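# Carry tube rack from next room's counter to desk

## Task

Bring the tube rack from the counter in the adjoining room and set it on the desk. It must finish upright, with all its tubes seated fully down in their holes. The rack and the tubes must never touch the floor, or the task fails. The connecting door swings shut on its own, though a magnetic catch on the wall can keep it open. The robot must not topple or be left leaning, or the task fails. Anything that stays in place only because the robot holds it does not count. At the end, open the gripper and move the robot away from the rack.

## Robot and tools

ROBOT. A Hello Robot Stretch 3: a two-wheel base (0.33 m long, 0.34 m wide), a lift on a mast, and a single arm that extends toward the robot's right side. The gripper cannot move forward or back on its own, so drive the base to do that. Turns on the spot pivot about the point midway between the drive wheels, 0.05 m behind the front edge. With the arm retracted and the wrist folded, a turn sweeps a circle of radius 0.28 m. An unfolded, level wrist reaches past that circle. Cameras: head_camera and nav_camera on the head, aimed with head_pan_rad and head_tilt_rad; wrist_camera on the gripper.

FRAMES. Base frame: origin on the floor midway between the drive wheels, x forward, y left, z up. hand_pose is reported in this frame, at the point where the closed fingertips meet. The odometry frame is the base frame as it was at the start. Heading is positive to the left, from -3.142 to 3.142.

execute_actions(actions). This takes a list of actions, which run in order. An empty list just returns the current state and images. An action is {"robot": ..., "steps": n, "until": ...}. steps is 1 to 450 control steps at 30 per second, with 1 as the default. {"steps": n} by itself just waits. If any action is invalid or out of range, the whole call is rejected and nothing runs. "robot" can hold one command, a list of up to 8 commands run one after another (which may include {"pause_s": s}, up to 15 s), or {"stop": true}, which brakes everything and clears the queue.

A command can hold "base", "joints" and "contact_limits". base holds exactly one key, and both are offsets from where the base is when that command starts: translate_m is a straight drive in metres, positive forward, absolute value at most 1; rotate_rad is a turn on the spot, positive counter-clockwise (left), absolute value at most 3.2. The base cannot move sideways. joints is a set of absolute targets, given by name, each in its own unit; joints you leave out keep their current goal. The ranges are: lift_m 0 to 1.1 (arm height); arm_m 0 to 0.52 (extension); wrist_yaw_rad -1.345 to 4.42 (0 points along the arm, positive swings toward the front, 3.0 folds the wrist over the base); wrist_pitch_rad -1.57 to 0.451 (negative tips the fingertips down); wrist_roll_rad -2.911 to 2.911; gripper_m -0.089 to 0.179 (larger is wider; the real fingertip gap is about 0.007 smaller when nearly shut and 0.025 smaller when wide; below 0.007 the gap is zero); head_pan_rad -3.953 to 1.73 (-1.57 looks along the arm); head_tilt_rad -1.53 to 0.419 (negative looks down). contact_limits {"arm_m": e} sets the motor_effort percentage (1 to 100) at which the arm halts; lower values are gentler. Commands take effect immediately and override earlier ones. Base and joint motions keep going across actions.

until ends an action early once every condition in it holds. {"robot": {"status": "ended"}} waits until nothing is moving and no queue is running. You can also compare fields, for example "lift_m": [">", 0.3], or give a status word or ["!=", "moving"]. Using "any" in place of "robot" fires when the first motion ends.

SPEED. The base is fast (0.30 m/s, 1.9 rad/s) only when the arm is stowed: lift_m below 0.30, arm_m below 0.03 and wrist_yaw_rad above 2.54. Otherwise it is limited to 0.10 m/s and 0.63 rad/s.

GRIPPER. To grasp, command a gripper_m smaller than the object's width. To let go, open to at least 0.02 above the value at which the fingers made contact. Readings and a "done" status do not show whether anything is held, so check with the cameras.

WRIST SAFETY. Fold or unfold the wrist only when lift_m is between 0.32 and 0.95, wrist_pitch_rad is -0.4 and roll is near 0. Once folded, the lift can go down to 0.25. If yaw is below -0.4, keep pitch at -0.5 or lower.

zoom_image(camera, region). Gives an enlarged view of the latest image from head_camera, nav_camera or wrist_camera. region is [x0, y0, x1, y1] in pixels measured from the top-left corner, no larger than 504 by 504.

finished_scene(scene). Before calling it, wait until all motion has ended, because whatever is still moving gets braked.

RESULTS. base_status shows the progress of the base move (distance so far against the goal). joint_goals and joint_status list each joint's state: moving, done, off_target (came to rest short of the goal and may still be pushing), contact_stop (the arm or lift hit something and went slack), time_out, stopped, torque_fault (a wrist servo switched off for 10 s). measured_speeds, motor_effort (in %, with the peak in brackets), refusals, queue (idle/running/done/dropped/stopped) and queue_left are also reported. Lines starting "refused:" or "dropped:" give the reason, counting from 0. on_its_own reports joints that are slack, switched off, loaded, or goals the robot changed itself, and any base lean. base_tilt is in degrees (forward/right positive). lidar_m gives 12 distances in 30-degree sectors, counter-clockwise from straight ahead, in a plane 0.17 m high. wrist_depth_mm and head_depth_mm are 7x7 grids of depth values.

AVOID. Pushing against something rigid with the gripper higher than about 0.45 m, pushing a second time after a contact_stop, driving while holding or hooked on something fixed, and snagging on furniture, especially when reversing. Any of these can tip the robot. If it leans, reverse the last move in small steps, free the gripper, and lower lift_m to about 0.2. Also avoid dropping or slamming the rack, letting it or a tube touch the floor, and long hard pushes on the wrist. Something may occasionally nudge loose objects.

Each tool is called after "Emit:" as name(argument=value, ...) on one line, values as JSON.

## Session

Emit:
execute_actions(actions=[])

Scene clock: 0.00 s.
robot.base_odometry: x=+0.000 y=+0.000 heading=+0.000 (m, m, rad; robot's odometry frame)
robot.turned_by_wheels: +0.000 (rad since the last result)
robot.turned_by_imu: +0.000 (rad since the last result)
robot.base_tilt: forward=+2.5 right=-0.6 (deg)
robot.lidar_m: 0.80 0.98 0.94 0.94 1.16 2.53 2.71 1.37 1.58 1.21 0.87 0.79
robot.head_depth_mm: 728 721 715 707 704 699 692 / 755 747 742 734 728 722 717 / 784 776 767 761 757 750 744 / 815 807 800 795 786 779 769 / 849 837 832 823 815 810 804 / 884 878 872 857 850 844 833 / 925 915 903 897 887 876 870
robot.base_status: not_commanded
robot.joint_positions: lift_m=+0.546 arm_m=-0.003 wrist_yaw_rad=+2.955 wrist_pitch_rad=-0.507 wrist_roll_rad=-0.007 gripper_m=+0.037 head_pan_rad=+0.012 head_tilt_rad=-0.024
robot.joint_goals: lift_m=+0.546 arm_m=-0.003 wrist_yaw_rad=+2.955 wrist_pitch_rad=-0.507 wrist_roll_rad=-0.007 gripper_m=+0.037 head_pan_rad=+0.012 head_tilt_rad=-0.024
robot.joint_status: lift_m=not_commanded arm_m=not_commanded wrist_yaw_rad=not_commanded wrist_pitch_rad=not_commanded wrist_roll_rad=not_commanded gripper_m=not_commanded head_pan_rad=not_commanded head_tilt_rad=not_commanded
robot.measured_speeds: translate_m=+0.000 rotate_rad=+0.000 lift_m=+0.000 arm_m=+0.000 wrist_yaw_rad=+0.000 wrist_pitch_rad=+0.000 wrist_roll_rad=+0.000 head_pan_rad=+0.000 head_tilt_rad=+0.000
robot: refusals=0 queue=idle queue_left=0
robot.motor_effort: left_wheel=+0 right_wheel=+0 lift_m=+26 arm_m=+1 wrist_yaw_rad=+0 wrist_pitch_rad=+10 wrist_roll_rad=+0 gripper_m=-1 head_pan_rad=+0 head_tilt_rad=+1 (%)
robot.hand_pose: x=+0.0183 y=+0.0665 z=+0.5394 quat_wxyz=(+0.240, +0.695, +0.114, +0.668) (m; robot's base frame)
robot.wrist_depth_mm: - - 958 902 860 835 776 / - - - - 961 910 877 / - - - - - - 948 / - - - - - - - / 885 879 920 888 907 894 894 / 770 741 - 765 789 749 755 / 680 676 652 670 668 670 681
pictures: head_camera (sideways: a quarter turn clockwise sets it upright), nav_camera (sideways: a quarter turn counterclockwise sets it upright), wrist_camera
Images, in order (width x height): head_camera 896x504, nav_camera 672x504, wrist_camera 644x364.

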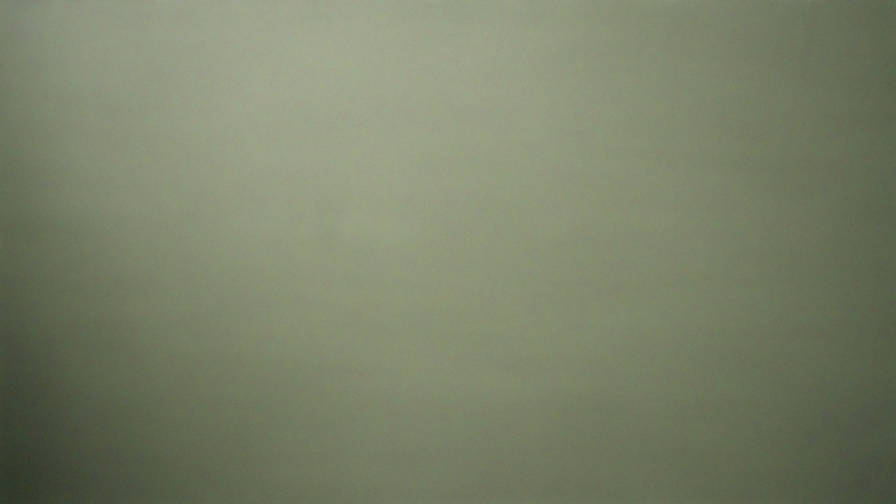

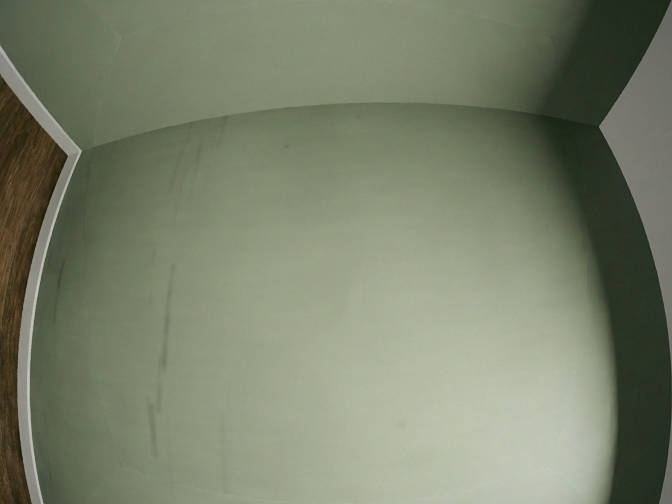

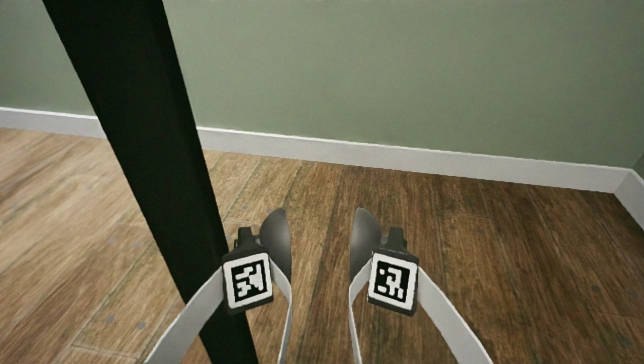

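Look around.

Emit:
execute_actions(actions=[{"robot":{"joints":{"head_pan_rad":-3.1,"head_tilt_rad":-0.4}},"steps":200,"until":{"robot":{"status":"ended"}}}])

Emit:
execute_actions(actions=[{"robot":{"joints":{"head_pan_rad":-1.7,"head_tilt_rad":-0.4}},"steps":200,"until":{"robot":{"status":"ended"}}}])

Emit:
execute_actions(actions=[{"robot":{"joints":{"head_pan_rad":1.7,"head_tilt_rad":-0.4}},"steps":200,"until":{"robot":{"status":"ended"}}}])

Scene clock: 5.20 s.
robot.base_odometry: x=+0.000 y=+0.000 heading=+0.000 (m, m, rad; robot's odometry frame)
robot.turned_by_wheels: +0.000 (rad since the last result)
robot.turned_by_imu: -0.001 (rad since the last result)
robot.base_tilt: forward=+2.5 right=-0.4 (deg)
robot.lidar_m: 0.80 0.98 0.94 0.95 1.17 2.52 2.71 1.38 1.58 1.21 0.87 0.79
robot.head_depth_mm: 2487 2689 2802 2961 2638 1904 1505 / 2604 2740 2915 3064 2604 1907 1495 / 2699 2855 3048 3186 2598 1884 1469 / 2835 2992 3190 3361 2564 1874 1481 / 2908 3047 3228 3452 2529 1872 1463 / 2446 2607 2756 2858 2541 1849 1459 / 2110 2228 2321 2424 2384 1842 1454
robot.base_status: not_commanded
robot.joint_positions: lift_m=+0.546 arm_m=-0.003 wrist_yaw_rad=+2.955 wrist_pitch_rad=-0.507 wrist_roll_rad=-0.007 gripper_m=+0.037 head_pan_rad=-3.093 head_tilt_rad=-0.395
robot.joint_goals: lift_m=+0.546 arm_m=-0.003 wrist_yaw_rad=+2.955 wrist_pitch_rad=-0.507 wrist_roll_rad=-0.007 gripper_m=+0.037 head_pan_rad=-3.100 head_tilt_rad=-0.400
robot.joint_status: lift_m=not_commanded arm_m=not_commanded wrist_yaw_rad=not_commanded wrist_pitch_rad=not_commanded wrist_roll_rad=not_commanded gripper_m=not_commanded head_pan_rad=done head_tilt_rad=done
robot.measured_speeds: translate_m=+0.000 rotate_rad=+0.000 lift_m=+0.000 arm_m=+0.000 wrist_yaw_rad=+0.000 wrist_pitch_rad=+0.000 wrist_roll_rad=+0.000 head_pan_rad=+0.000 head_tilt_rad=+0.000
robot: refusals=0 queue=done queue_left=0
robot.motor_effort: left_wheel=+0(0) right_wheel=+0(0) lift_m=+26(26) arm_m=+0(0) wrist_yaw_rad=-1(0) wrist_pitch_rad=+10(9) wrist_roll_rad=+0(0) gripper_m=+0(0) head_pan_rad=-3(34) head_tilt_rad=-2(18) (%)
robot.hand_pose: x=+0.0183 y=+0.0665 z=+0.5394 quat_wxyz=(+0.240, +0.695, +0.114, +0.668) (m; robot's base frame)
robot.wrist_depth_mm: - - 936 913 851 836 797 / - - - - 920 893 850 / - - - - - - 927 / - - - - - - - / 894 888 916 906 889 880 882 / 768 776 - 752 791 756 769 / 660 667 652 667 668 668 667
pictures: head_camera (sideways: a quarter turn clockwise sets it upright), nav_camera (sideways: a quarter turn counterclockwise sets it upright), wrist_camera
Images, in order (width x height): head_camera 896x504, nav_camera 672x504, wrist_camera 644x364.

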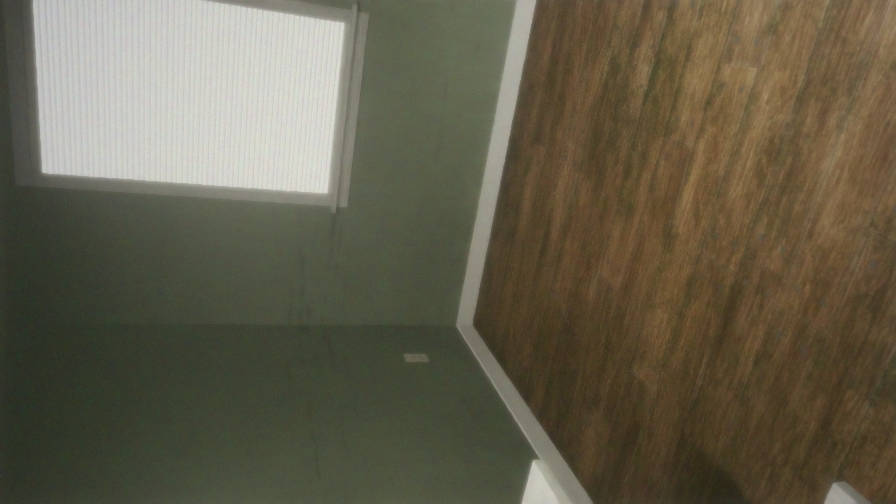

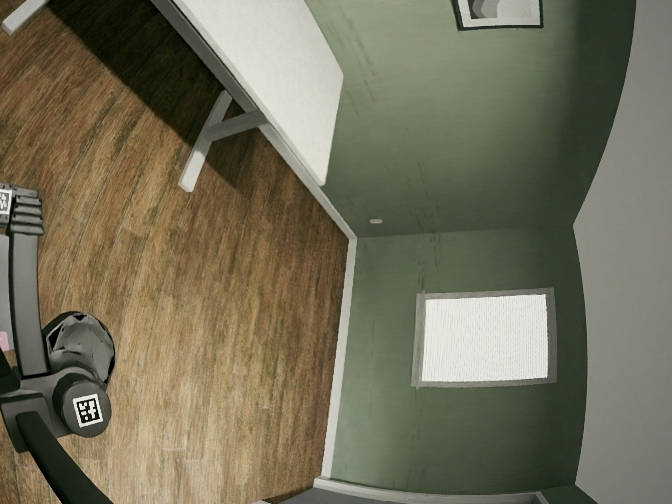

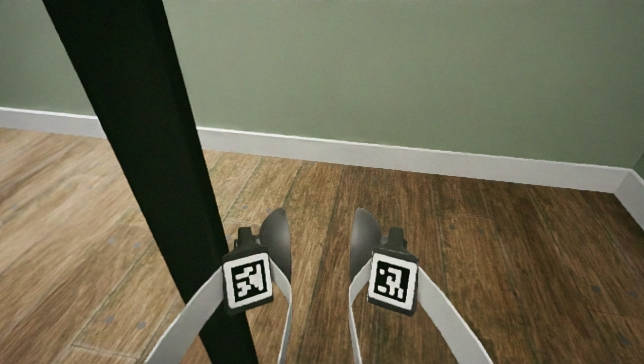

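Scene clock: 6.47 s.
robot.base_odometry: x=+0.000 y=+0.000 heading=+0.000 (m, m, rad; robot's odometry frame)
robot.turned_by_wheels: +0.000 (rad since the last result)
robot.turned_by_imu: +0.000 (rad since the last result)
robot.base_tilt: forward=+2.4 right=-0.4 (deg)
robot.lidar_m: 0.80 0.98 0.94 0.95 1.16 2.53 2.71 1.38 1.58 1.21 0.87 0.79
robot.head_depth_mm: 1312 1383 1465 1547 1171 970 1506 / 1341 1415 1499 1587 1158 1708 1497 / 1356 1449 1534 1602 1148 1682 1485 / 1393 1473 1574 1649 1139 1740 1478 / 1415 1502 1604 1672 1126 1669 1471 / 1454 1542 1636 1726 1119 1786 1461 / 1387 1444 1495 1569 1106 1679 1450
robot.base_status: not_commanded
robot.joint_positions: lift_m=+0.546 arm_m=-0.003 wrist_yaw_rad=+2.955 wrist_pitch_rad=-0.507 wrist_roll_rad=-0.007 gripper_m=+0.037 head_pan_rad=-1.707 head_tilt_rad=-0.395
robot.joint_goals: lift_m=+0.546 arm_m=-0.003 wrist_yaw_rad=+2.955 wrist_pitch_rad=-0.507 wrist_roll_rad=-0.007 gripper_m=+0.037 head_pan_rad=-1.700 head_tilt_rad=-0.400
robot.joint_status: lift_m=not_commanded arm_m=not_commanded wrist_yaw_rad=not_commanded wrist_pitch_rad=not_commanded wrist_roll_rad=not_commanded gripper_m=not_commanded head_pan_rad=done head_tilt_rad=done
robot.measured_speeds: translate_m=+0.000 rotate_rad=+0.000 lift_m=+0.000 arm_m=+0.000 wrist_yaw_rad=+0.000 wrist_pitch_rad=+0.000 wrist_roll_rad=+0.000 head_pan_rad=+0.000 head_tilt_rad=+0.000
robot: refusals=0 queue=done queue_left=0
robot.motor_effort: left_wheel=+0(0) right_wheel=+0(0) lift_m=+26(27) arm_m=+0(0) wrist_yaw_rad=+1(1) wrist_pitch_rad=+9(10) wrist_roll_rad=+0(0) gripper_m=+0(2) head_pan_rad=+3(37) head_tilt_rad=-2(2) (%)
robot.hand_pose: x=+0.0183 y=+0.0665 z=+0.5394 quat_wxyz=(+0.240, +0.695, +0.114, +0.668) (m; robot's base frame)
robot.wrist_depth_mm: - - 948 895 840 829 792 / - - - - 937 885 855 / - - - - - - 911 / - - - - - - - / 908 895 923 877 912 891 869 / 765 766 - 753 781 759 773 / 664 675 646 661 672 661 660
pictures: head_camera (sideways: a quarter turn clockwise sets it upright), nav_camera (sideways: a quarter turn counterclockwise sets it upright), wrist_camera
Images, in order (width x height): head_camera 896x504, nav_camera 672x504, wrist_camera 644x364.

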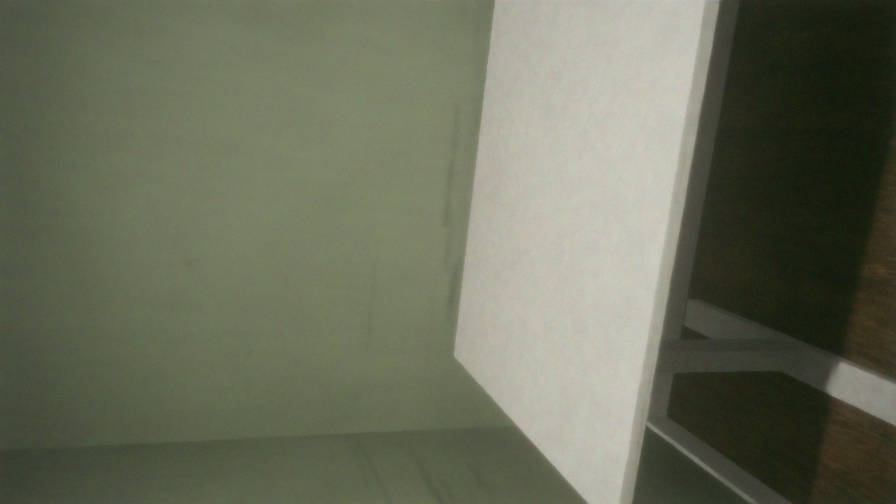

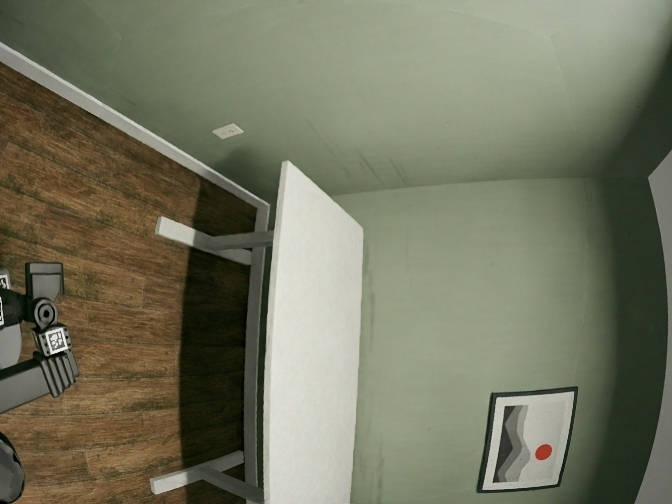

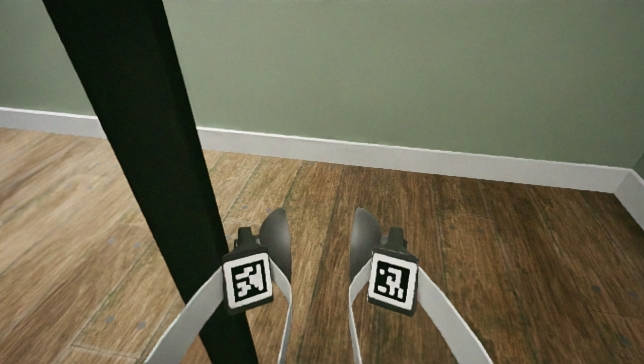

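Scene clock: 8.60 s.
robot.base_odometry: x=+0.000 y=+0.000 heading=+0.000 (m, m, rad; robot's odometry frame)
robot.turned_by_wheels: +0.000 (rad since the last result)
robot.turned_by_imu: -0.001 (rad since the last result)
robot.base_tilt: forward=+2.4 right=-0.4 (deg)
robot.lidar_m: 0.80 0.98 0.94 0.95 1.16 2.53 2.71 1.38 1.58 1.21 0.87 0.79
robot.head_depth_mm: 769 810 850 897 950 1009 1069 / 803 847 891 945 1006 1070 1142 / 839 888 939 998 1064 1137 1221 / 883 932 989 1055 1125 1211 1304 / 925 985 1047 1120 1201 1298 1385 / 979 1038 1113 1188 1285 1400 1451 / 1032 1106 1179 1275 1377 1490 1480
robot.base_status: not_commanded
robot.joint_positions: lift_m=+0.546 arm_m=-0.003 wrist_yaw_rad=+2.955 wrist_pitch_rad=-0.507 wrist_roll_rad=-0.007 gripper_m=+0.037 head_pan_rad=+1.693 head_tilt_rad=-0.395
robot.joint_goals: lift_m=+0.546 arm_m=-0.003 wrist_yaw_rad=+2.955 wrist_pitch_rad=-0.507 wrist_roll_rad=-0.007 gripper_m=+0.037 head_pan_rad=+1.700 head_tilt_rad=-0.400
robot.joint_status: lift_m=not_commanded arm_m=not_commanded wrist_yaw_rad=not_commanded wrist_pitch_rad=not_commanded wrist_roll_rad=not_commanded gripper_m=not_commanded head_pan_rad=done head_tilt_rad=done
robot.measured_speeds: translate_m=+0.000 rotate_rad=+0.000 lift_m=+0.000 arm_m=+0.000 wrist_yaw_rad=+0.000 wrist_pitch_rad=+0.000 wrist_roll_rad=+0.000 head_pan_rad=+0.000 head_tilt_rad=+0.000
robot: refusals=0 queue=done queue_left=0
robot.motor_effort: left_wheel=+0(0) right_wheel=+0(0) lift_m=+26(26) arm_m=+1(0) wrist_yaw_rad=+0(0) wrist_pitch_rad=+9(9) wrist_roll_rad=+0(0) gripper_m=+0(0) head_pan_rad=+2(35) head_tilt_rad=-2(1) (%)
robot.hand_pose: x=+0.0183 y=+0.0665 z=+0.5394 quat_wxyz=(+0.240, +0.695, +0.114, +0.668) (m; robot's base frame)
robot.wrist_depth_mm: - - 942 897 852 807 804 / - - - - 961 889 839 / - - - - - - 923 / - - - - - - - / 880 886 917 890 909 904 888 / 778 751 - 772 784 774 753 / 670 661 646 679 677 661 685
pictures: head_camera (sideways: a quarter turn clockwise sets it upright), nav_camera (sideways: a quarter turn counterclockwise sets it upright), wrist_camera
Images, in order (width x height): head_camera 896x504, nav_camera 672x504, wrist_camera 644x364.

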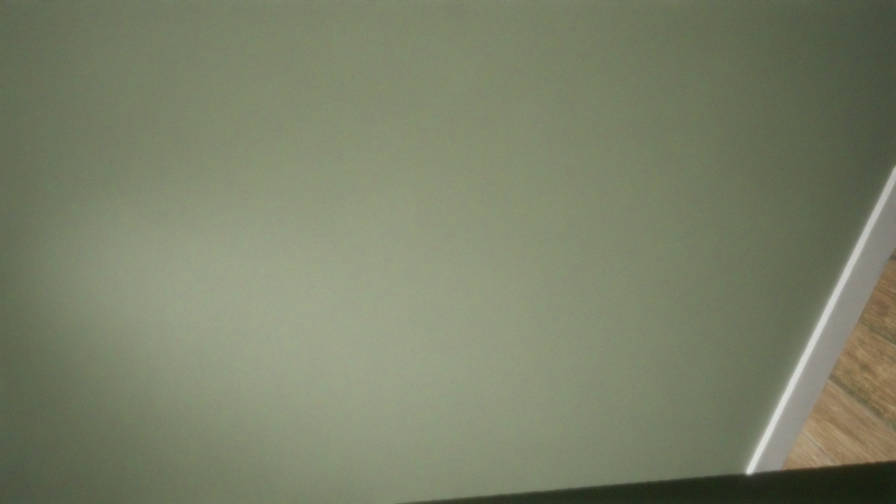

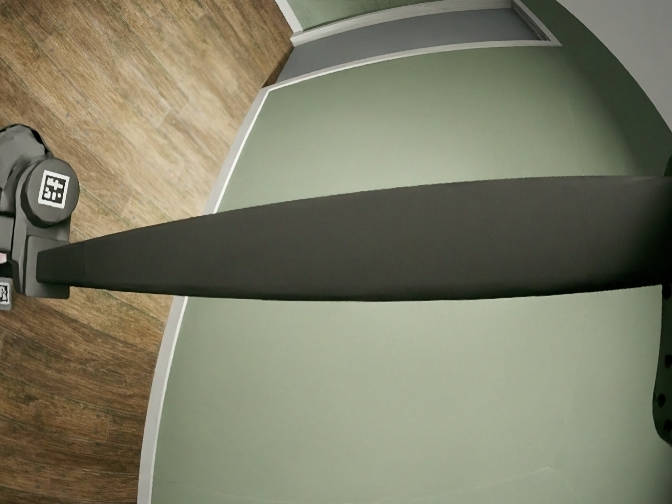

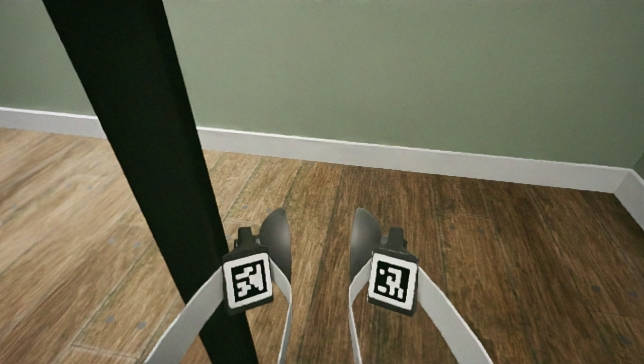

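Emit:
execute_actions(actions=[{"robot":{"joints":{"lift_m":0.25,"arm_m":0,"head_pan_rad":0,"head_tilt_rad":-0.5}},"steps":200,"until":{"robot":{"status":"ended"}}},{"robot":[{"base":{"rotate_rad":2.88}},{"base":{"translate_m":1.0},"joints":{"head_pan_rad":-1.0}}],"steps":400,"until":{"robot":{"status":"ended"}}}])

Scene clock: 23.90 s.
robot.base_odometry: x=-0.966 y=+0.259 heading=+2.880 (m, m, rad; robot's odometry frame)
robot.turned_by_wheels: +2.880 (rad since the last result)
robot.turned_by_imu: +2.884 (rad since the last result)
robot.base_tilt: forward=+2.5 right=-0.6 (deg)
robot.lidar_m: 1.98 1.95 1.52 1.06 1.59 1.76 1.78 1.34 1.04 1.03 1.10 1.74
robot.head_depth_mm: 885 935 1000 1066 1138 1220 1304 / 943 1003 1074 1144 1229 1345 1361 / 1006 1076 1150 1249 1345 1479 1372 / 1078 1162 1248 1359 1479 1576 1360 / 1162 1249 1360 1484 1638 1670 1354 / 1363 1489 1630 1796 1964 1652 1347 / 1502 1630 1813 2021 2112 1644 1341
robot.base_status: done (translate_m +1.0000 of +1.0000)
robot.joint_positions: lift_m=+0.250 arm_m=+0.000 wrist_yaw_rad=+2.955 wrist_pitch_rad=-0.508 wrist_roll_rad=-0.007 gripper_m=+0.037 head_pan_rad=-0.993 head_tilt_rad=-0.495
robot.joint_goals: lift_m=+0.250 arm_m=+0.000 wrist_yaw_rad=+2.955 wrist_pitch_rad=-0.508 wrist_roll_rad=-0.007 gripper_m=+0.037 head_pan_rad=-1.000 head_tilt_rad=-0.500
robot.joint_status: lift_m=done arm_m=done wrist_yaw_rad=not_commanded wrist_pitch_rad=not_commanded wrist_roll_rad=not_commanded gripper_m=not_commanded head_pan_rad=done head_tilt_rad=done
robot.measured_speeds: translate_m=+0.000 rotate_rad=+0.000 lift_m=+0.000 arm_m=+0.000 wrist_yaw_rad=+0.000 wrist_pitch_rad=+0.000 wrist_roll_rad=+0.000 head_pan_rad=+0.000 head_tilt_rad=+0.000
robot: refusals=0 queue=done queue_left=0
robot.motor_effort: left_wheel=-4(13) right_wheel=+3(9) lift_m=+22(26) arm_m=+2(8) wrist_yaw_rad=+1(0) wrist_pitch_rad=+10(10) wrist_roll_rad=+0(0) gripper_m=+0(0) head_pan_rad=-3(35) head_tilt_rad=-2(11) (%)
robot.hand_pose: x=+0.0182 y=+0.0637 z=+0.2432 quat_wxyz=(+0.241, +0.695, +0.114, +0.667) (m; robot's base frame)
robot.wrist_depth_mm: - - - - - - - / - - - - - - - / 755 - 753 772 753 758 748 / 605 604 602 602 594 604 597 / 503 505 - 525 512 492 503 / - - - - 442 427 429 / - - - - 372 375 372
pictures: head_camera (sideways: a quarter turn clockwise sets it upright), nav_camera (sideways: a quarter turn counterclockwise sets it upright), wrist_camera
Images, in order (width x height): head_camera 896x504, nav_camera 672x504, wrist_camera 644x364.

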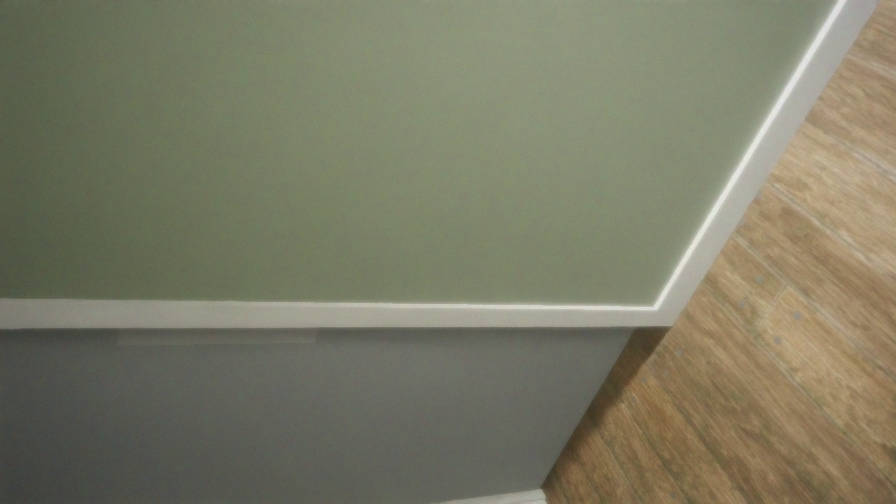

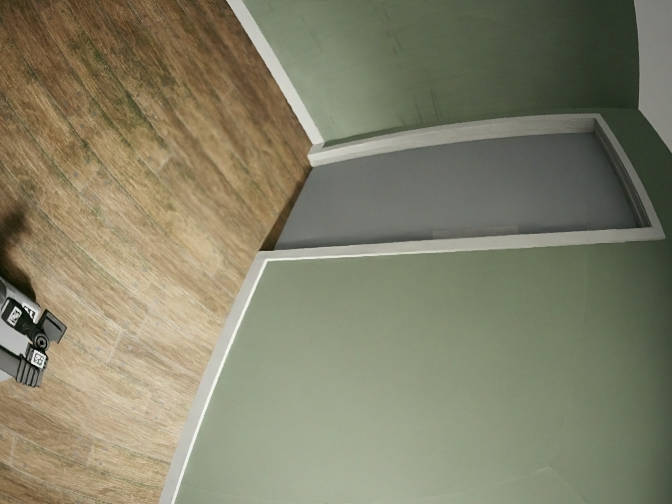

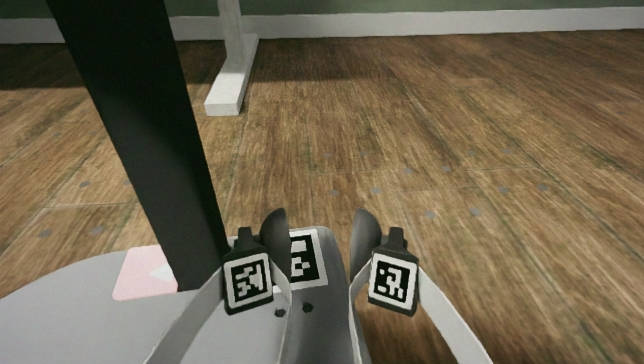

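Emit:
execute_actions(actions=[{"robot":[{"base":{"translate_m":1.0},"joints":{"head_pan_rad":0,"head_tilt_rad":-0.3}},{"base":{"translate_m":0.28}},{"base":{"rotate_rad":-1.57}}],"steps":400,"until":{"robot":{"status":"ended"}}}])

Scene clock: 37.83 s.
robot.base_odometry: x=-2.202 y=+0.590 heading=+1.310 (m, m, rad; robot's odometry frame)
robot.turned_by_wheels: -1.570 (rad since the last result)
robot.turned_by_imu: -1.569 (rad since the last result)
robot.base_tilt: forward=+2.5 right=-0.6 (deg)
robot.lidar_m: 1.23 0.92 0.73 0.72 0.77 1.15 1.37 1.48 1.70 3.04 1.48 1.18
robot.head_depth_mm: 1039 1080 1119 1136 1180 1226 1303 / 1048 1097 1149 1199 1264 1325 1384 / 1056 1099 1156 1216 1272 1340 1419 / 1055 1106 1157 1219 1278 1360 1442 / 1068 1118 1177 1229 1296 1367 1439 / 1082 1123 1176 1239 1309 1386 1455 / 1083 1133 1186 1248 1315 1375 1437
robot.base_status: done (rotate_rad -1.5698 of -1.5700)
robot.joint_positions: lift_m=+0.250 arm_m=+0.000 wrist_yaw_rad=+2.955 wrist_pitch_rad=-0.508 wrist_roll_rad=-0.007 gripper_m=+0.037 head_pan_rad=-0.007 head_tilt_rad=-0.309
robot.joint_goals: lift_m=+0.250 arm_m=+0.000 wrist_yaw_rad=+2.955 wrist_pitch_rad=-0.508 wrist_roll_rad=-0.007 gripper_m=+0.037 head_pan_rad=+0.000 head_tilt_rad=-0.300
robot.joint_status: lift_m=done arm_m=done wrist_yaw_rad=not_commanded wrist_pitch_rad=not_commanded wrist_roll_rad=not_commanded gripper_m=not_commanded head_pan_rad=done head_tilt_rad=done
robot.measured_speeds: translate_m=+0.000 rotate_rad=+0.000 lift_m=+0.000 arm_m=+0.000 wrist_yaw_rad=+0.000 wrist_pitch_rad=+0.000 wrist_roll_rad=+0.000 head_pan_rad=+0.000 head_tilt_rad=+0.000
robot: refusals=0 queue=done queue_left=0
robot.motor_effort: left_wheel=+4(16) right_wheel=-3(8) lift_m=+23(22) arm_m=+2(2) wrist_yaw_rad=+0(0) wrist_pitch_rad=+10(10) wrist_roll_rad=+0(0) gripper_m=-1(0) head_pan_rad=+3(37) head_tilt_rad=+5(16) (%)
robot.hand_pose: x=+0.0182 y=+0.0637 z=+0.2432 quat_wxyz=(+0.241, +0.695, +0.114, +0.667) (m; robot's base frame)
robot.wrist_depth_mm: 666 - 683 696 705 733 721 / 714 - 743 776 787 779 792 / 757 - 775 750 753 759 763 / 603 600 610 605 603 601 602 / 504 506 - 521 509 511 502 / - - - - 442 429 428 / - - - - 379 375 373
pictures: head_camera (sideways: a quarter turn clockwise sets it upright), nav_camera (sideways: a quarter turn counterclockwise sets it upright), wrist_camera
Images, in order (width x height): head_camera 896x504, nav_camera 672x504, wrist_camera 644x364.

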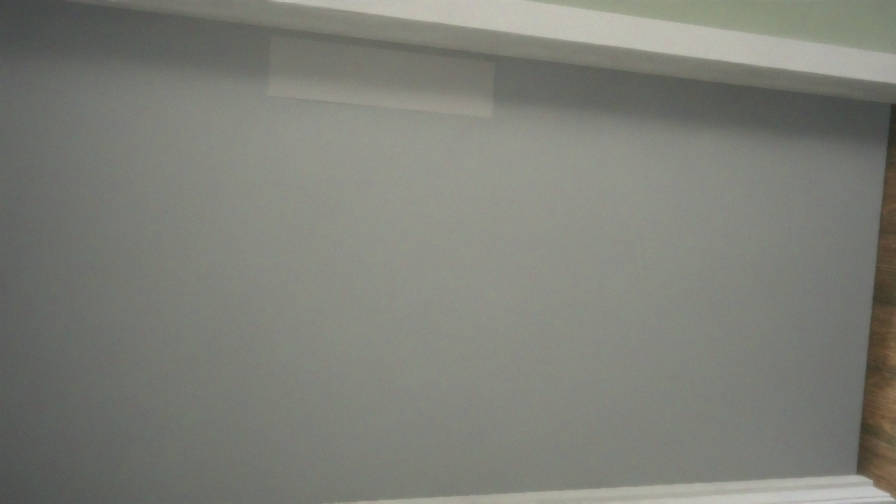

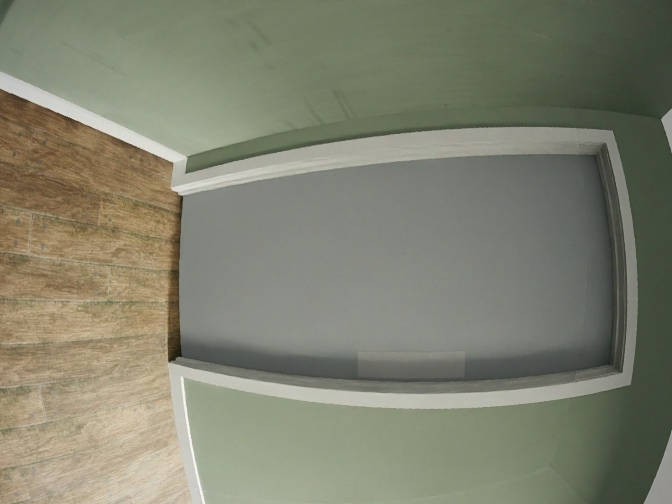

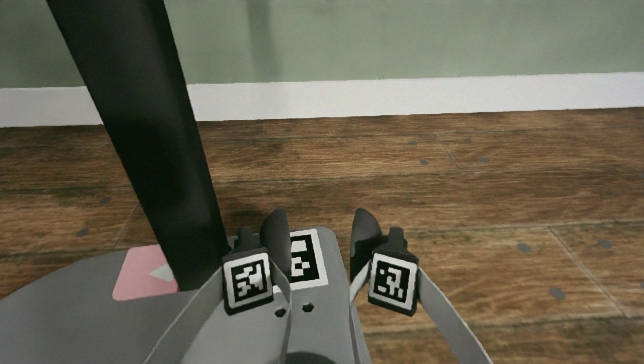

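Emit:
execute_actions(actions=[{"robot":[{"base":{"translate_m":1.0}},{"joints":{"lift_m":0.33}},{"base":{"translate_m":0.8}}],"steps":450,"until":{"robot":{"status":"ended"}}}])

Scene clock: 57.90 s.
robot.base_odometry: x=-1.739 y=+2.328 heading=+1.311 (m, m, rad; robot's odometry frame)
robot.turned_by_wheels: +0.001 (rad since the last result)
robot.turned_by_imu: -0.130 (rad since the last result)
robot.base_tilt: forward=+2.0 right=-0.5 (deg)
robot.lidar_m: - - 0.15 0.19 0.61 0.83 2.20 2.63 3.31 0.22 0.15 -
robot.head_depth_mm: - - - - - - - / - - - - - - - / - - - - - - - / - - - - - - - / - - - - - - - / - - - - - - - / - - - - - - -
robot.base_status: moving (translate_m +0.7985 of +0.8000)
robot.joint_positions: lift_m=+0.330 arm_m=+0.000 wrist_yaw_rad=+2.968 wrist_pitch_rad=-0.512 wrist_roll_rad=-0.006 gripper_m=+0.037 head_pan_rad=+0.012 head_tilt_rad=-0.257
robot.joint_goals: lift_m=+0.330 arm_m=+0.000 wrist_yaw_rad=+2.968 wrist_pitch_rad=-0.512 wrist_roll_rad=-0.006 gripper_m=+0.037 head_pan_rad=+0.000 head_tilt_rad=-0.300
robot.joint_status: lift_m=done arm_m=done wrist_yaw_rad=not_commanded wrist_pitch_rad=not_commanded wrist_roll_rad=not_commanded gripper_m=not_commanded head_pan_rad=done head_tilt_rad=done
robot.measured_speeds: translate_m=+0.021 rotate_rad=+0.004 lift_m=+0.000 arm_m=+0.000 wrist_yaw_rad=+0.000 wrist_pitch_rad=+0.000 wrist_roll_rad=+0.000 head_pan_rad=+0.000 head_tilt_rad=+0.000
robot: refusals=0 queue=running queue_left=0
robot.motor_effort: left_wheel=+60(70) right_wheel=+9(37) lift_m=+26(32) arm_m=+2(2) wrist_yaw_rad=-11(13) wrist_pitch_rad=+12(13) wrist_roll_rad=+0(0) gripper_m=+3(3) head_pan_rad=-5(7) head_tilt_rad=-15(17) (%)
robot.hand_pose: x=+0.0153 y=+0.0636 z=+0.3222 quat_wxyz=(+0.238, +0.695, +0.120, +0.668) (m; robot's base frame)
robot.wrist_depth_mm: 524 - 539 299 123 77 57 / 563 - 585 333 127 79 57 / 618 640 651 367 133 81 58 / 666 682 692 416 138 83 60 / 603 612 - 539 133 85 60 / 520 520 - 518 124 88 62 / 462 - - - 176 89 63
pictures: head_camera (sideways: a quarter turn clockwise sets it upright), nav_camera (sideways: a quarter turn counterclockwise sets it upright), wrist_camera
Images, in order (width x height): head_camera 896x504, nav_camera 672x504, wrist_camera 644x364.

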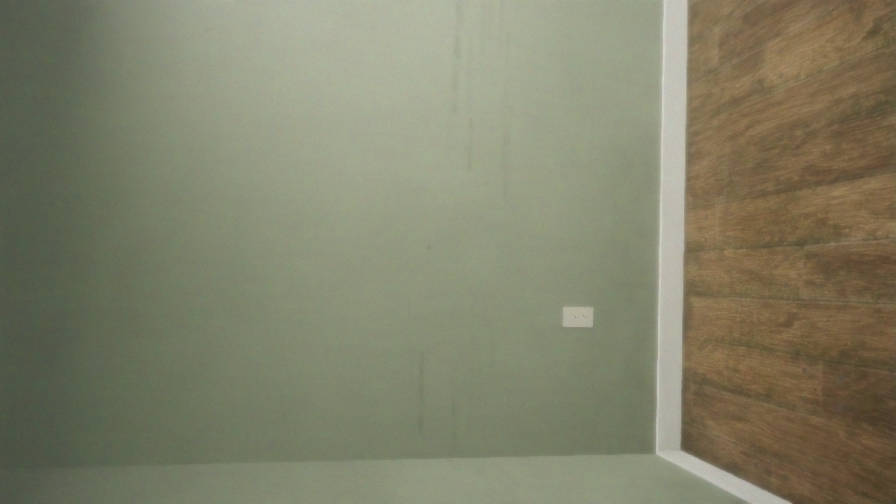

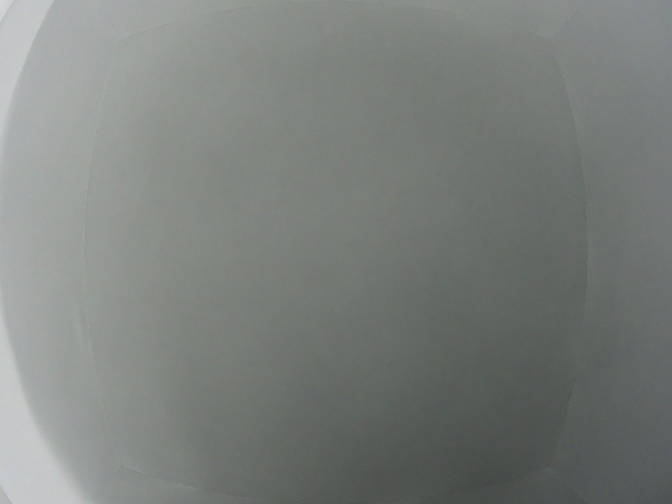

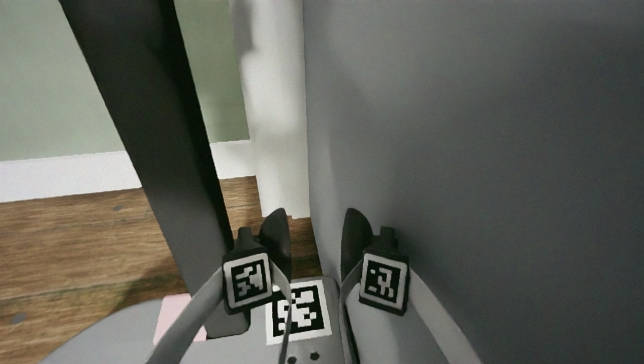

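Emit:
execute_actions(actions=[{"robot":{"base":{"translate_m":-0.12},"joints":{"head_pan_rad":0.0,"head_tilt_rad":-1.0}},"steps":150,"until":{"robot":{"status":"ended"}}}])

Scene clock: 64.20 s.
robot.base_odometry: x=-1.769 y=+2.213 heading=+1.310 (m, m, rad; robot's odometry frame)
robot.turned_by_wheels: -0.001 (rad since the last result)
robot.turned_by_imu: -0.001 (rad since the last result)
robot.base_tilt: forward=+2.4 right=-0.5 (deg)
robot.lidar_m: 0.17 0.18 0.24 0.44 0.61 0.82 2.20 2.51 3.31 0.45 0.25 0.18
robot.head_depth_mm: - - - - 305 443 1010 / - - - - 312 442 1037 / - - - - 312 439 1027 / - - - - 311 438 1021 / - - - - 310 436 1004 / - - - - 309 433 1001 / - - - - 308 433 990
robot.base_status: done (translate_m -0.1200 of -0.1200)
robot.joint_positions: lift_m=+0.330 arm_m=+0.000 wrist_yaw_rad=+2.956 wrist_pitch_rad=-0.512 wrist_roll_rad=-0.006 gripper_m=+0.037 head_pan_rad=+0.007 head_tilt_rad=-0.988
robot.joint_goals: lift_m=+0.330 arm_m=+0.000 wrist_yaw_rad=+2.956 wrist_pitch_rad=-0.512 wrist_roll_rad=-0.006 gripper_m=+0.037 head_pan_rad=+0.000 head_tilt_rad=-1.000
robot.joint_status: lift_m=done arm_m=done wrist_yaw_rad=not_commanded wrist_pitch_rad=not_commanded wrist_roll_rad=not_commanded gripper_m=not_commanded head_pan_rad=done head_tilt_rad=done
robot.measured_speeds: translate_m=+0.000 rotate_rad=+0.000 lift_m=+0.000 arm_m=+0.000 wrist_yaw_rad=+0.000 wrist_pitch_rad=+0.000 wrist_roll_rad=+0.000 head_pan_rad=+0.000 head_tilt_rad=+0.000
robot: refusals=0 queue=done queue_left=0
robot.motor_effort: left_wheel=+0(64) right_wheel=+0(11) lift_m=+26(26) arm_m=+2(2) wrist_yaw_rad=-1(11) wrist_pitch_rad=+12(13) wrist_roll_rad=+0(0) gripper_m=+0(4) head_pan_rad=-3(5) head_tilt_rad=-4(42) (%)
robot.hand_pose: x=+0.0178 y=+0.0632 z=+0.3222 quat_wxyz=(+0.242, +0.695, +0.116, +0.667) (m; robot's base frame)
robot.wrist_depth_mm: 522 - 563 463 358 229 169 / 556 - 609 515 372 235 171 / 615 - 674 569 388 241 175 / 659 682 708 639 409 245 177 / 600 610 617 602 387 254 181 / 517 526 - 528 364 262 185 / 465 - - - 443 254 188
pictures: head_camera (sideways: a quarter turn clockwise sets it upright), nav_camera (sideways: a quarter turn counterclockwise sets it upright), wrist_camera
Images, in order (width x height): head_camera 896x504, nav_camera 672x504, wrist_camera 644x364.

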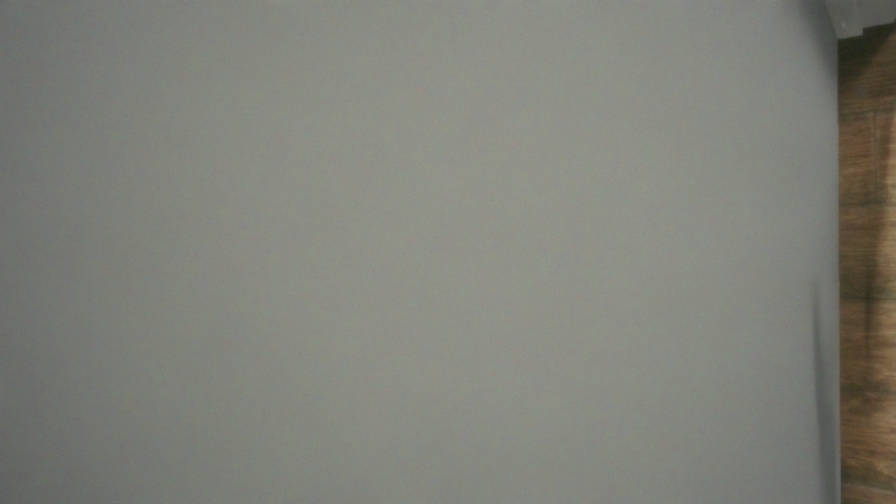

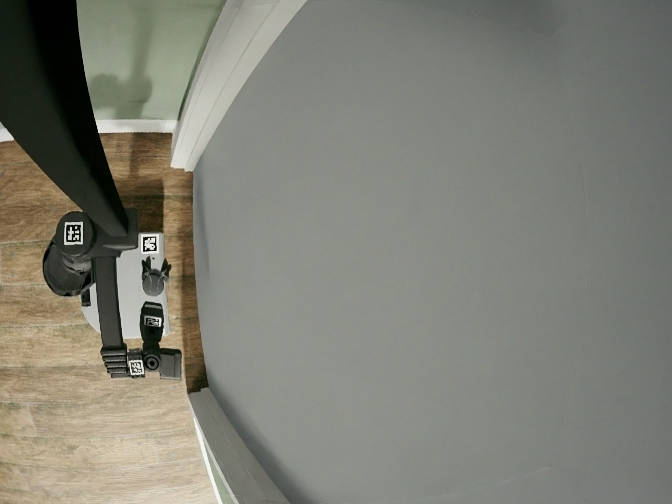

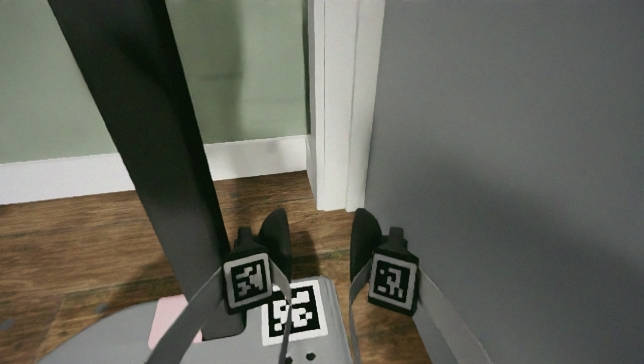

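Emit:
execute_actions(actions=[{"robot":[{"base":{"translate_m":-0.3},"joints":{"head_tilt_rad":-1.2}},{"base":{"rotate_rad":0.38}},{"base":{"translate_m":0.5}}],"steps":450,"until":{"robot":{"status":"ended"}}}])

Scene clock: 83.00 s.
robot.base_odometry: x=-1.906 y=+2.420 heading=+1.689 (m, m, rad; robot's odometry frame)
robot.turned_by_wheels: +0.379 (rad since the last result)
robot.turned_by_imu: +0.023 (rad since the last result)
robot.base_tilt: forward=+2.3 right=-0.6 (deg)
robot.lidar_m: - - 0.15 0.23 0.46 0.63 1.81 2.64 3.44 0.21 0.15 -
robot.head_depth_mm: - - - - - 881 1119 / - - - - - 620 1118 / - - - - - 688 - / - - - - - 563 - / - - - - - 350 - / - - - - - 1140 - / - - - - - 869 1086
robot.base_status: off_target (translate_m +0.4999 of +0.5000)
robot.joint_positions: lift_m=+0.330 arm_m=+0.000 wrist_yaw_rad=+2.963 wrist_pitch_rad=-0.509 wrist_roll_rad=-0.007 gripper_m=+0.037 head_pan_rad=+0.004 head_tilt_rad=-1.190
robot.joint_goals: lift_m=+0.330 arm_m=+0.000 wrist_yaw_rad=+2.963 wrist_pitch_rad=-0.509 wrist_roll_rad=-0.007 gripper_m=+0.037 head_pan_rad=+0.000 head_tilt_rad=-1.200
robot.joint_status: lift_m=done arm_m=done wrist_yaw_rad=not_commanded wrist_pitch_rad=not_commanded wrist_roll_rad=not_commanded gripper_m=not_commanded head_pan_rad=done head_tilt_rad=done
robot.measured_speeds: translate_m=+0.000 rotate_rad=+0.000 lift_m=+0.000 arm_m=+0.000 wrist_yaw_rad=+0.000 wrist_pitch_rad=+0.000 wrist_roll_rad=+0.000 head_pan_rad=+0.000 head_tilt_rad=+0.000
robot: refusals=0 queue=done queue_left=0
robot.on_its_own: right_wheel is at rest, and its effort (+21) is outside its rest range (-18 to +18)
robot.motor_effort: left_wheel=+4(51) right_wheel=+21(53) lift_m=+24(29) arm_m=+3(8) wrist_yaw_rad=-7(33) wrist_pitch_rad=+11(12) wrist_roll_rad=+0(0) gripper_m=+1(1) head_pan_rad=-2(3) head_tilt_rad=-4(20) (%)
robot.hand_pose: x=+0.0164 y=+0.0640 z=+0.3229 quat_wxyz=(+0.238, +0.695, +0.117, +0.668) (m; robot's base frame)
robot.wrist_depth_mm: 398 - 305 285 132 81 59 / 430 - 443 310 136 83 60 / 474 - 502 343 141 85 61 / 532 543 560 380 147 86 62 / 567 583 - 436 138 88 63 / 522 517 - 488 129 91 64 / 468 - - - 185 90 65
pictures: head_camera (sideways: a quarter turn clockwise sets it upright), nav_camera (sideways: a quarter turn counterclockwise sets it upright), wrist_camera
Images, in order (width x height): head_camera 896x504, nav_camera 672x504, wrist_camera 644x364.

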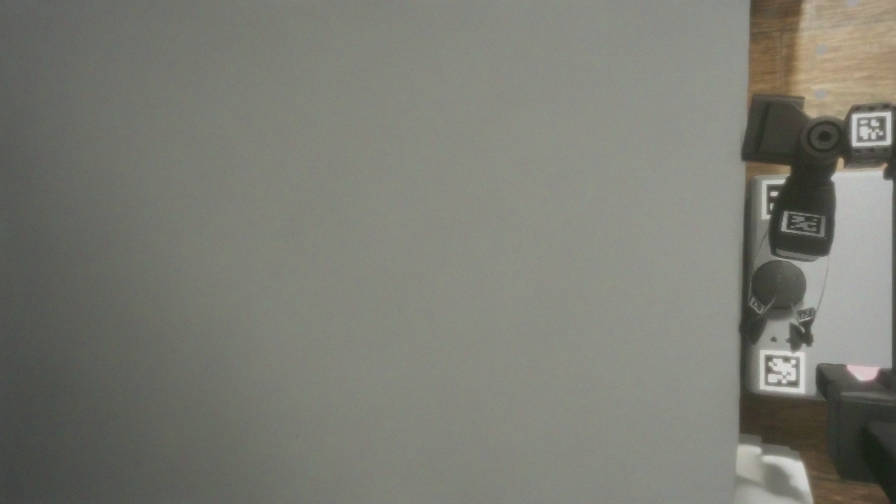

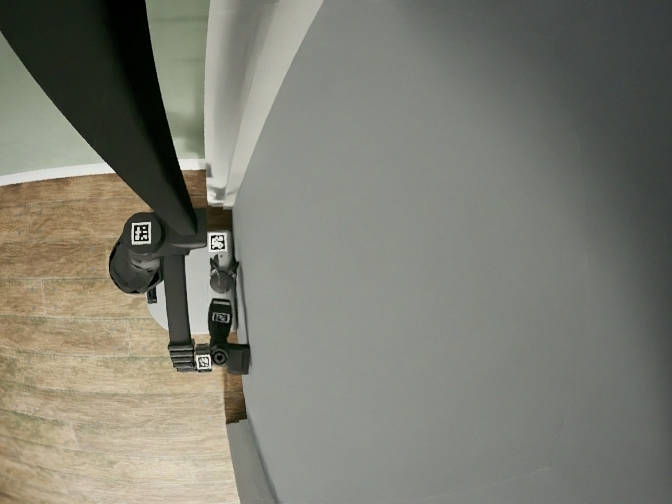

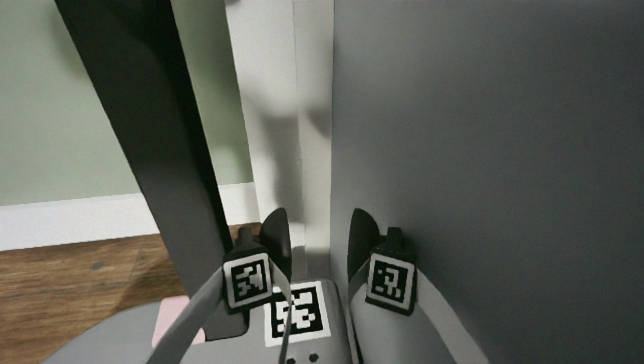

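Emit:
execute_actions(actions=[{"robot":[{"base":{"translate_m":-0.55},"joints":{"head_tilt_rad":-0.7,"head_pan_rad":-3.1}},{"base":{"rotate_rad":-1.57}},{"base":{"translate_m":0.2}},{"base":{"rotate_rad":-1.57}}],"steps":450,"until":{"robot":{"status":"ended"}}}])

Scene clock: 108.23 s.
robot.base_odometry: x=-1.642 y=+1.897 heading=-0.665 (m, m, rad; robot's odometry frame)
robot.turned_by_wheels: -2.354 (rad since the last result)
robot.turned_by_imu: -2.367 (rad since the last result)
robot.base_tilt: forward=+3.0 right=-2.0 (deg)
robot.lidar_m: 2.17 3.11 1.00 0.64 0.60 0.60 0.70 0.64 0.64 0.76 1.35 2.01
robot.head_depth_mm: 559 604 655 713 789 873 991 / 600 659 724 797 890 1004 1136 / 585 658 757 869 1004 1175 1209 / 630 699 772 885 1035 1234 1210 / 663 734 828 945 1107 1310 1198 / 613 677 753 851 977 1152 1189 / 571 627 691 773 876 1010 1138
robot.base_status: moving (rotate_rad -0.7849 of -1.5700)
robot.joint_positions: lift_m=+0.330 arm_m=+0.000 wrist_yaw_rad=+2.956 wrist_pitch_rad=-0.509 wrist_roll_rad=-0.007 gripper_m=+0.037 head_pan_rad=-3.093 head_tilt_rad=-0.705
robot.joint_goals: lift_m=+0.330 arm_m=+0.000 wrist_yaw_rad=+2.956 wrist_pitch_rad=-0.509 wrist_roll_rad=-0.007 gripper_m=+0.037 head_pan_rad=-3.100 head_tilt_rad=-0.700
robot.joint_status: lift_m=done arm_m=done wrist_yaw_rad=not_commanded wrist_pitch_rad=not_commanded wrist_roll_rad=not_commanded gripper_m=not_commanded head_pan_rad=done head_tilt_rad=done
robot.measured_speeds: translate_m=+0.000 rotate_rad=-0.634 lift_m=+0.000 arm_m=+0.000 wrist_yaw_rad=+0.000 wrist_pitch_rad=+0.000 wrist_roll_rad=+0.000 head_pan_rad=+0.000 head_tilt_rad=+0.000
robot: refusals=0 queue=running queue_left=0
robot.motor_effort: left_wheel=+8(11) right_wheel=-4(22) lift_m=+24(24) arm_m=+3(3) wrist_yaw_rad=-1(8) wrist_pitch_rad=+10(11) wrist_roll_rad=+0(0) gripper_m=+0(0) head_pan_rad=-3(36) head_tilt_rad=+1(22) (%)
robot.hand_pose: x=+0.0179 y=+0.0637 z=+0.3229 quat_wxyz=(+0.241, +0.695, +0.115, +0.667) (m; robot's base frame)
robot.wrist_depth_mm: 464 - 629 835 - - - / 492 - 686 931 - - - / 522 - 757 892 904 892 923 / 546 635 730 733 739 714 728 / 569 602 617 603 622 610 610 / 517 526 - 529 529 528 521 / 468 - - - 454 451 451
pictures: head_camera (sideways: a quarter turn clockwise sets it upright), nav_camera (sideways: a quarter turn counterclockwise sets it upright), wrist_camera
Images, in order (width x height): head_camera 896x504, nav_camera 672x504, wrist_camera 644x364.

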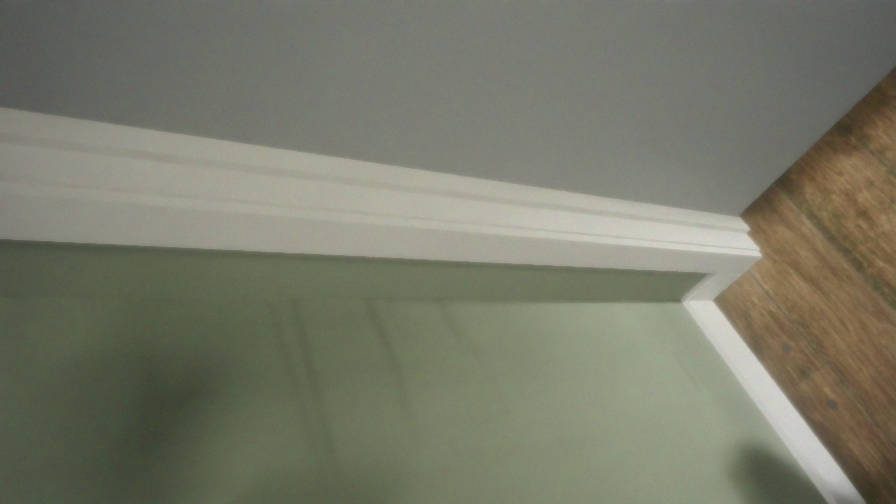

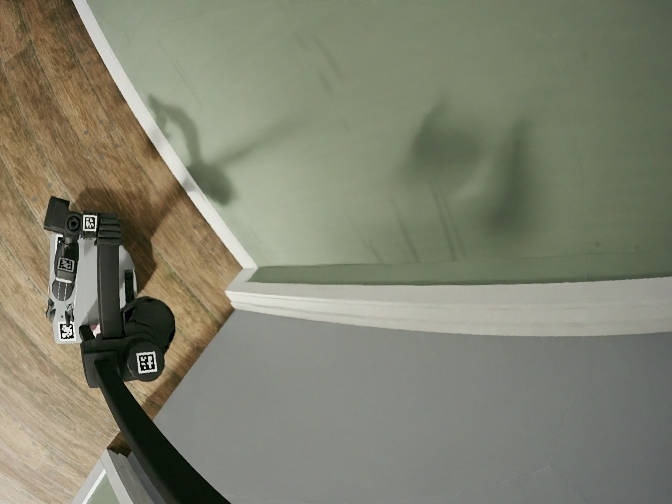

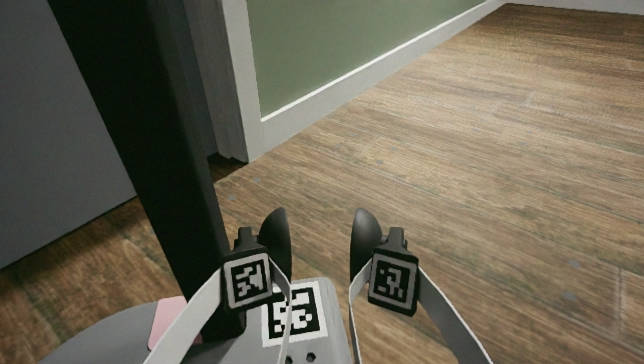

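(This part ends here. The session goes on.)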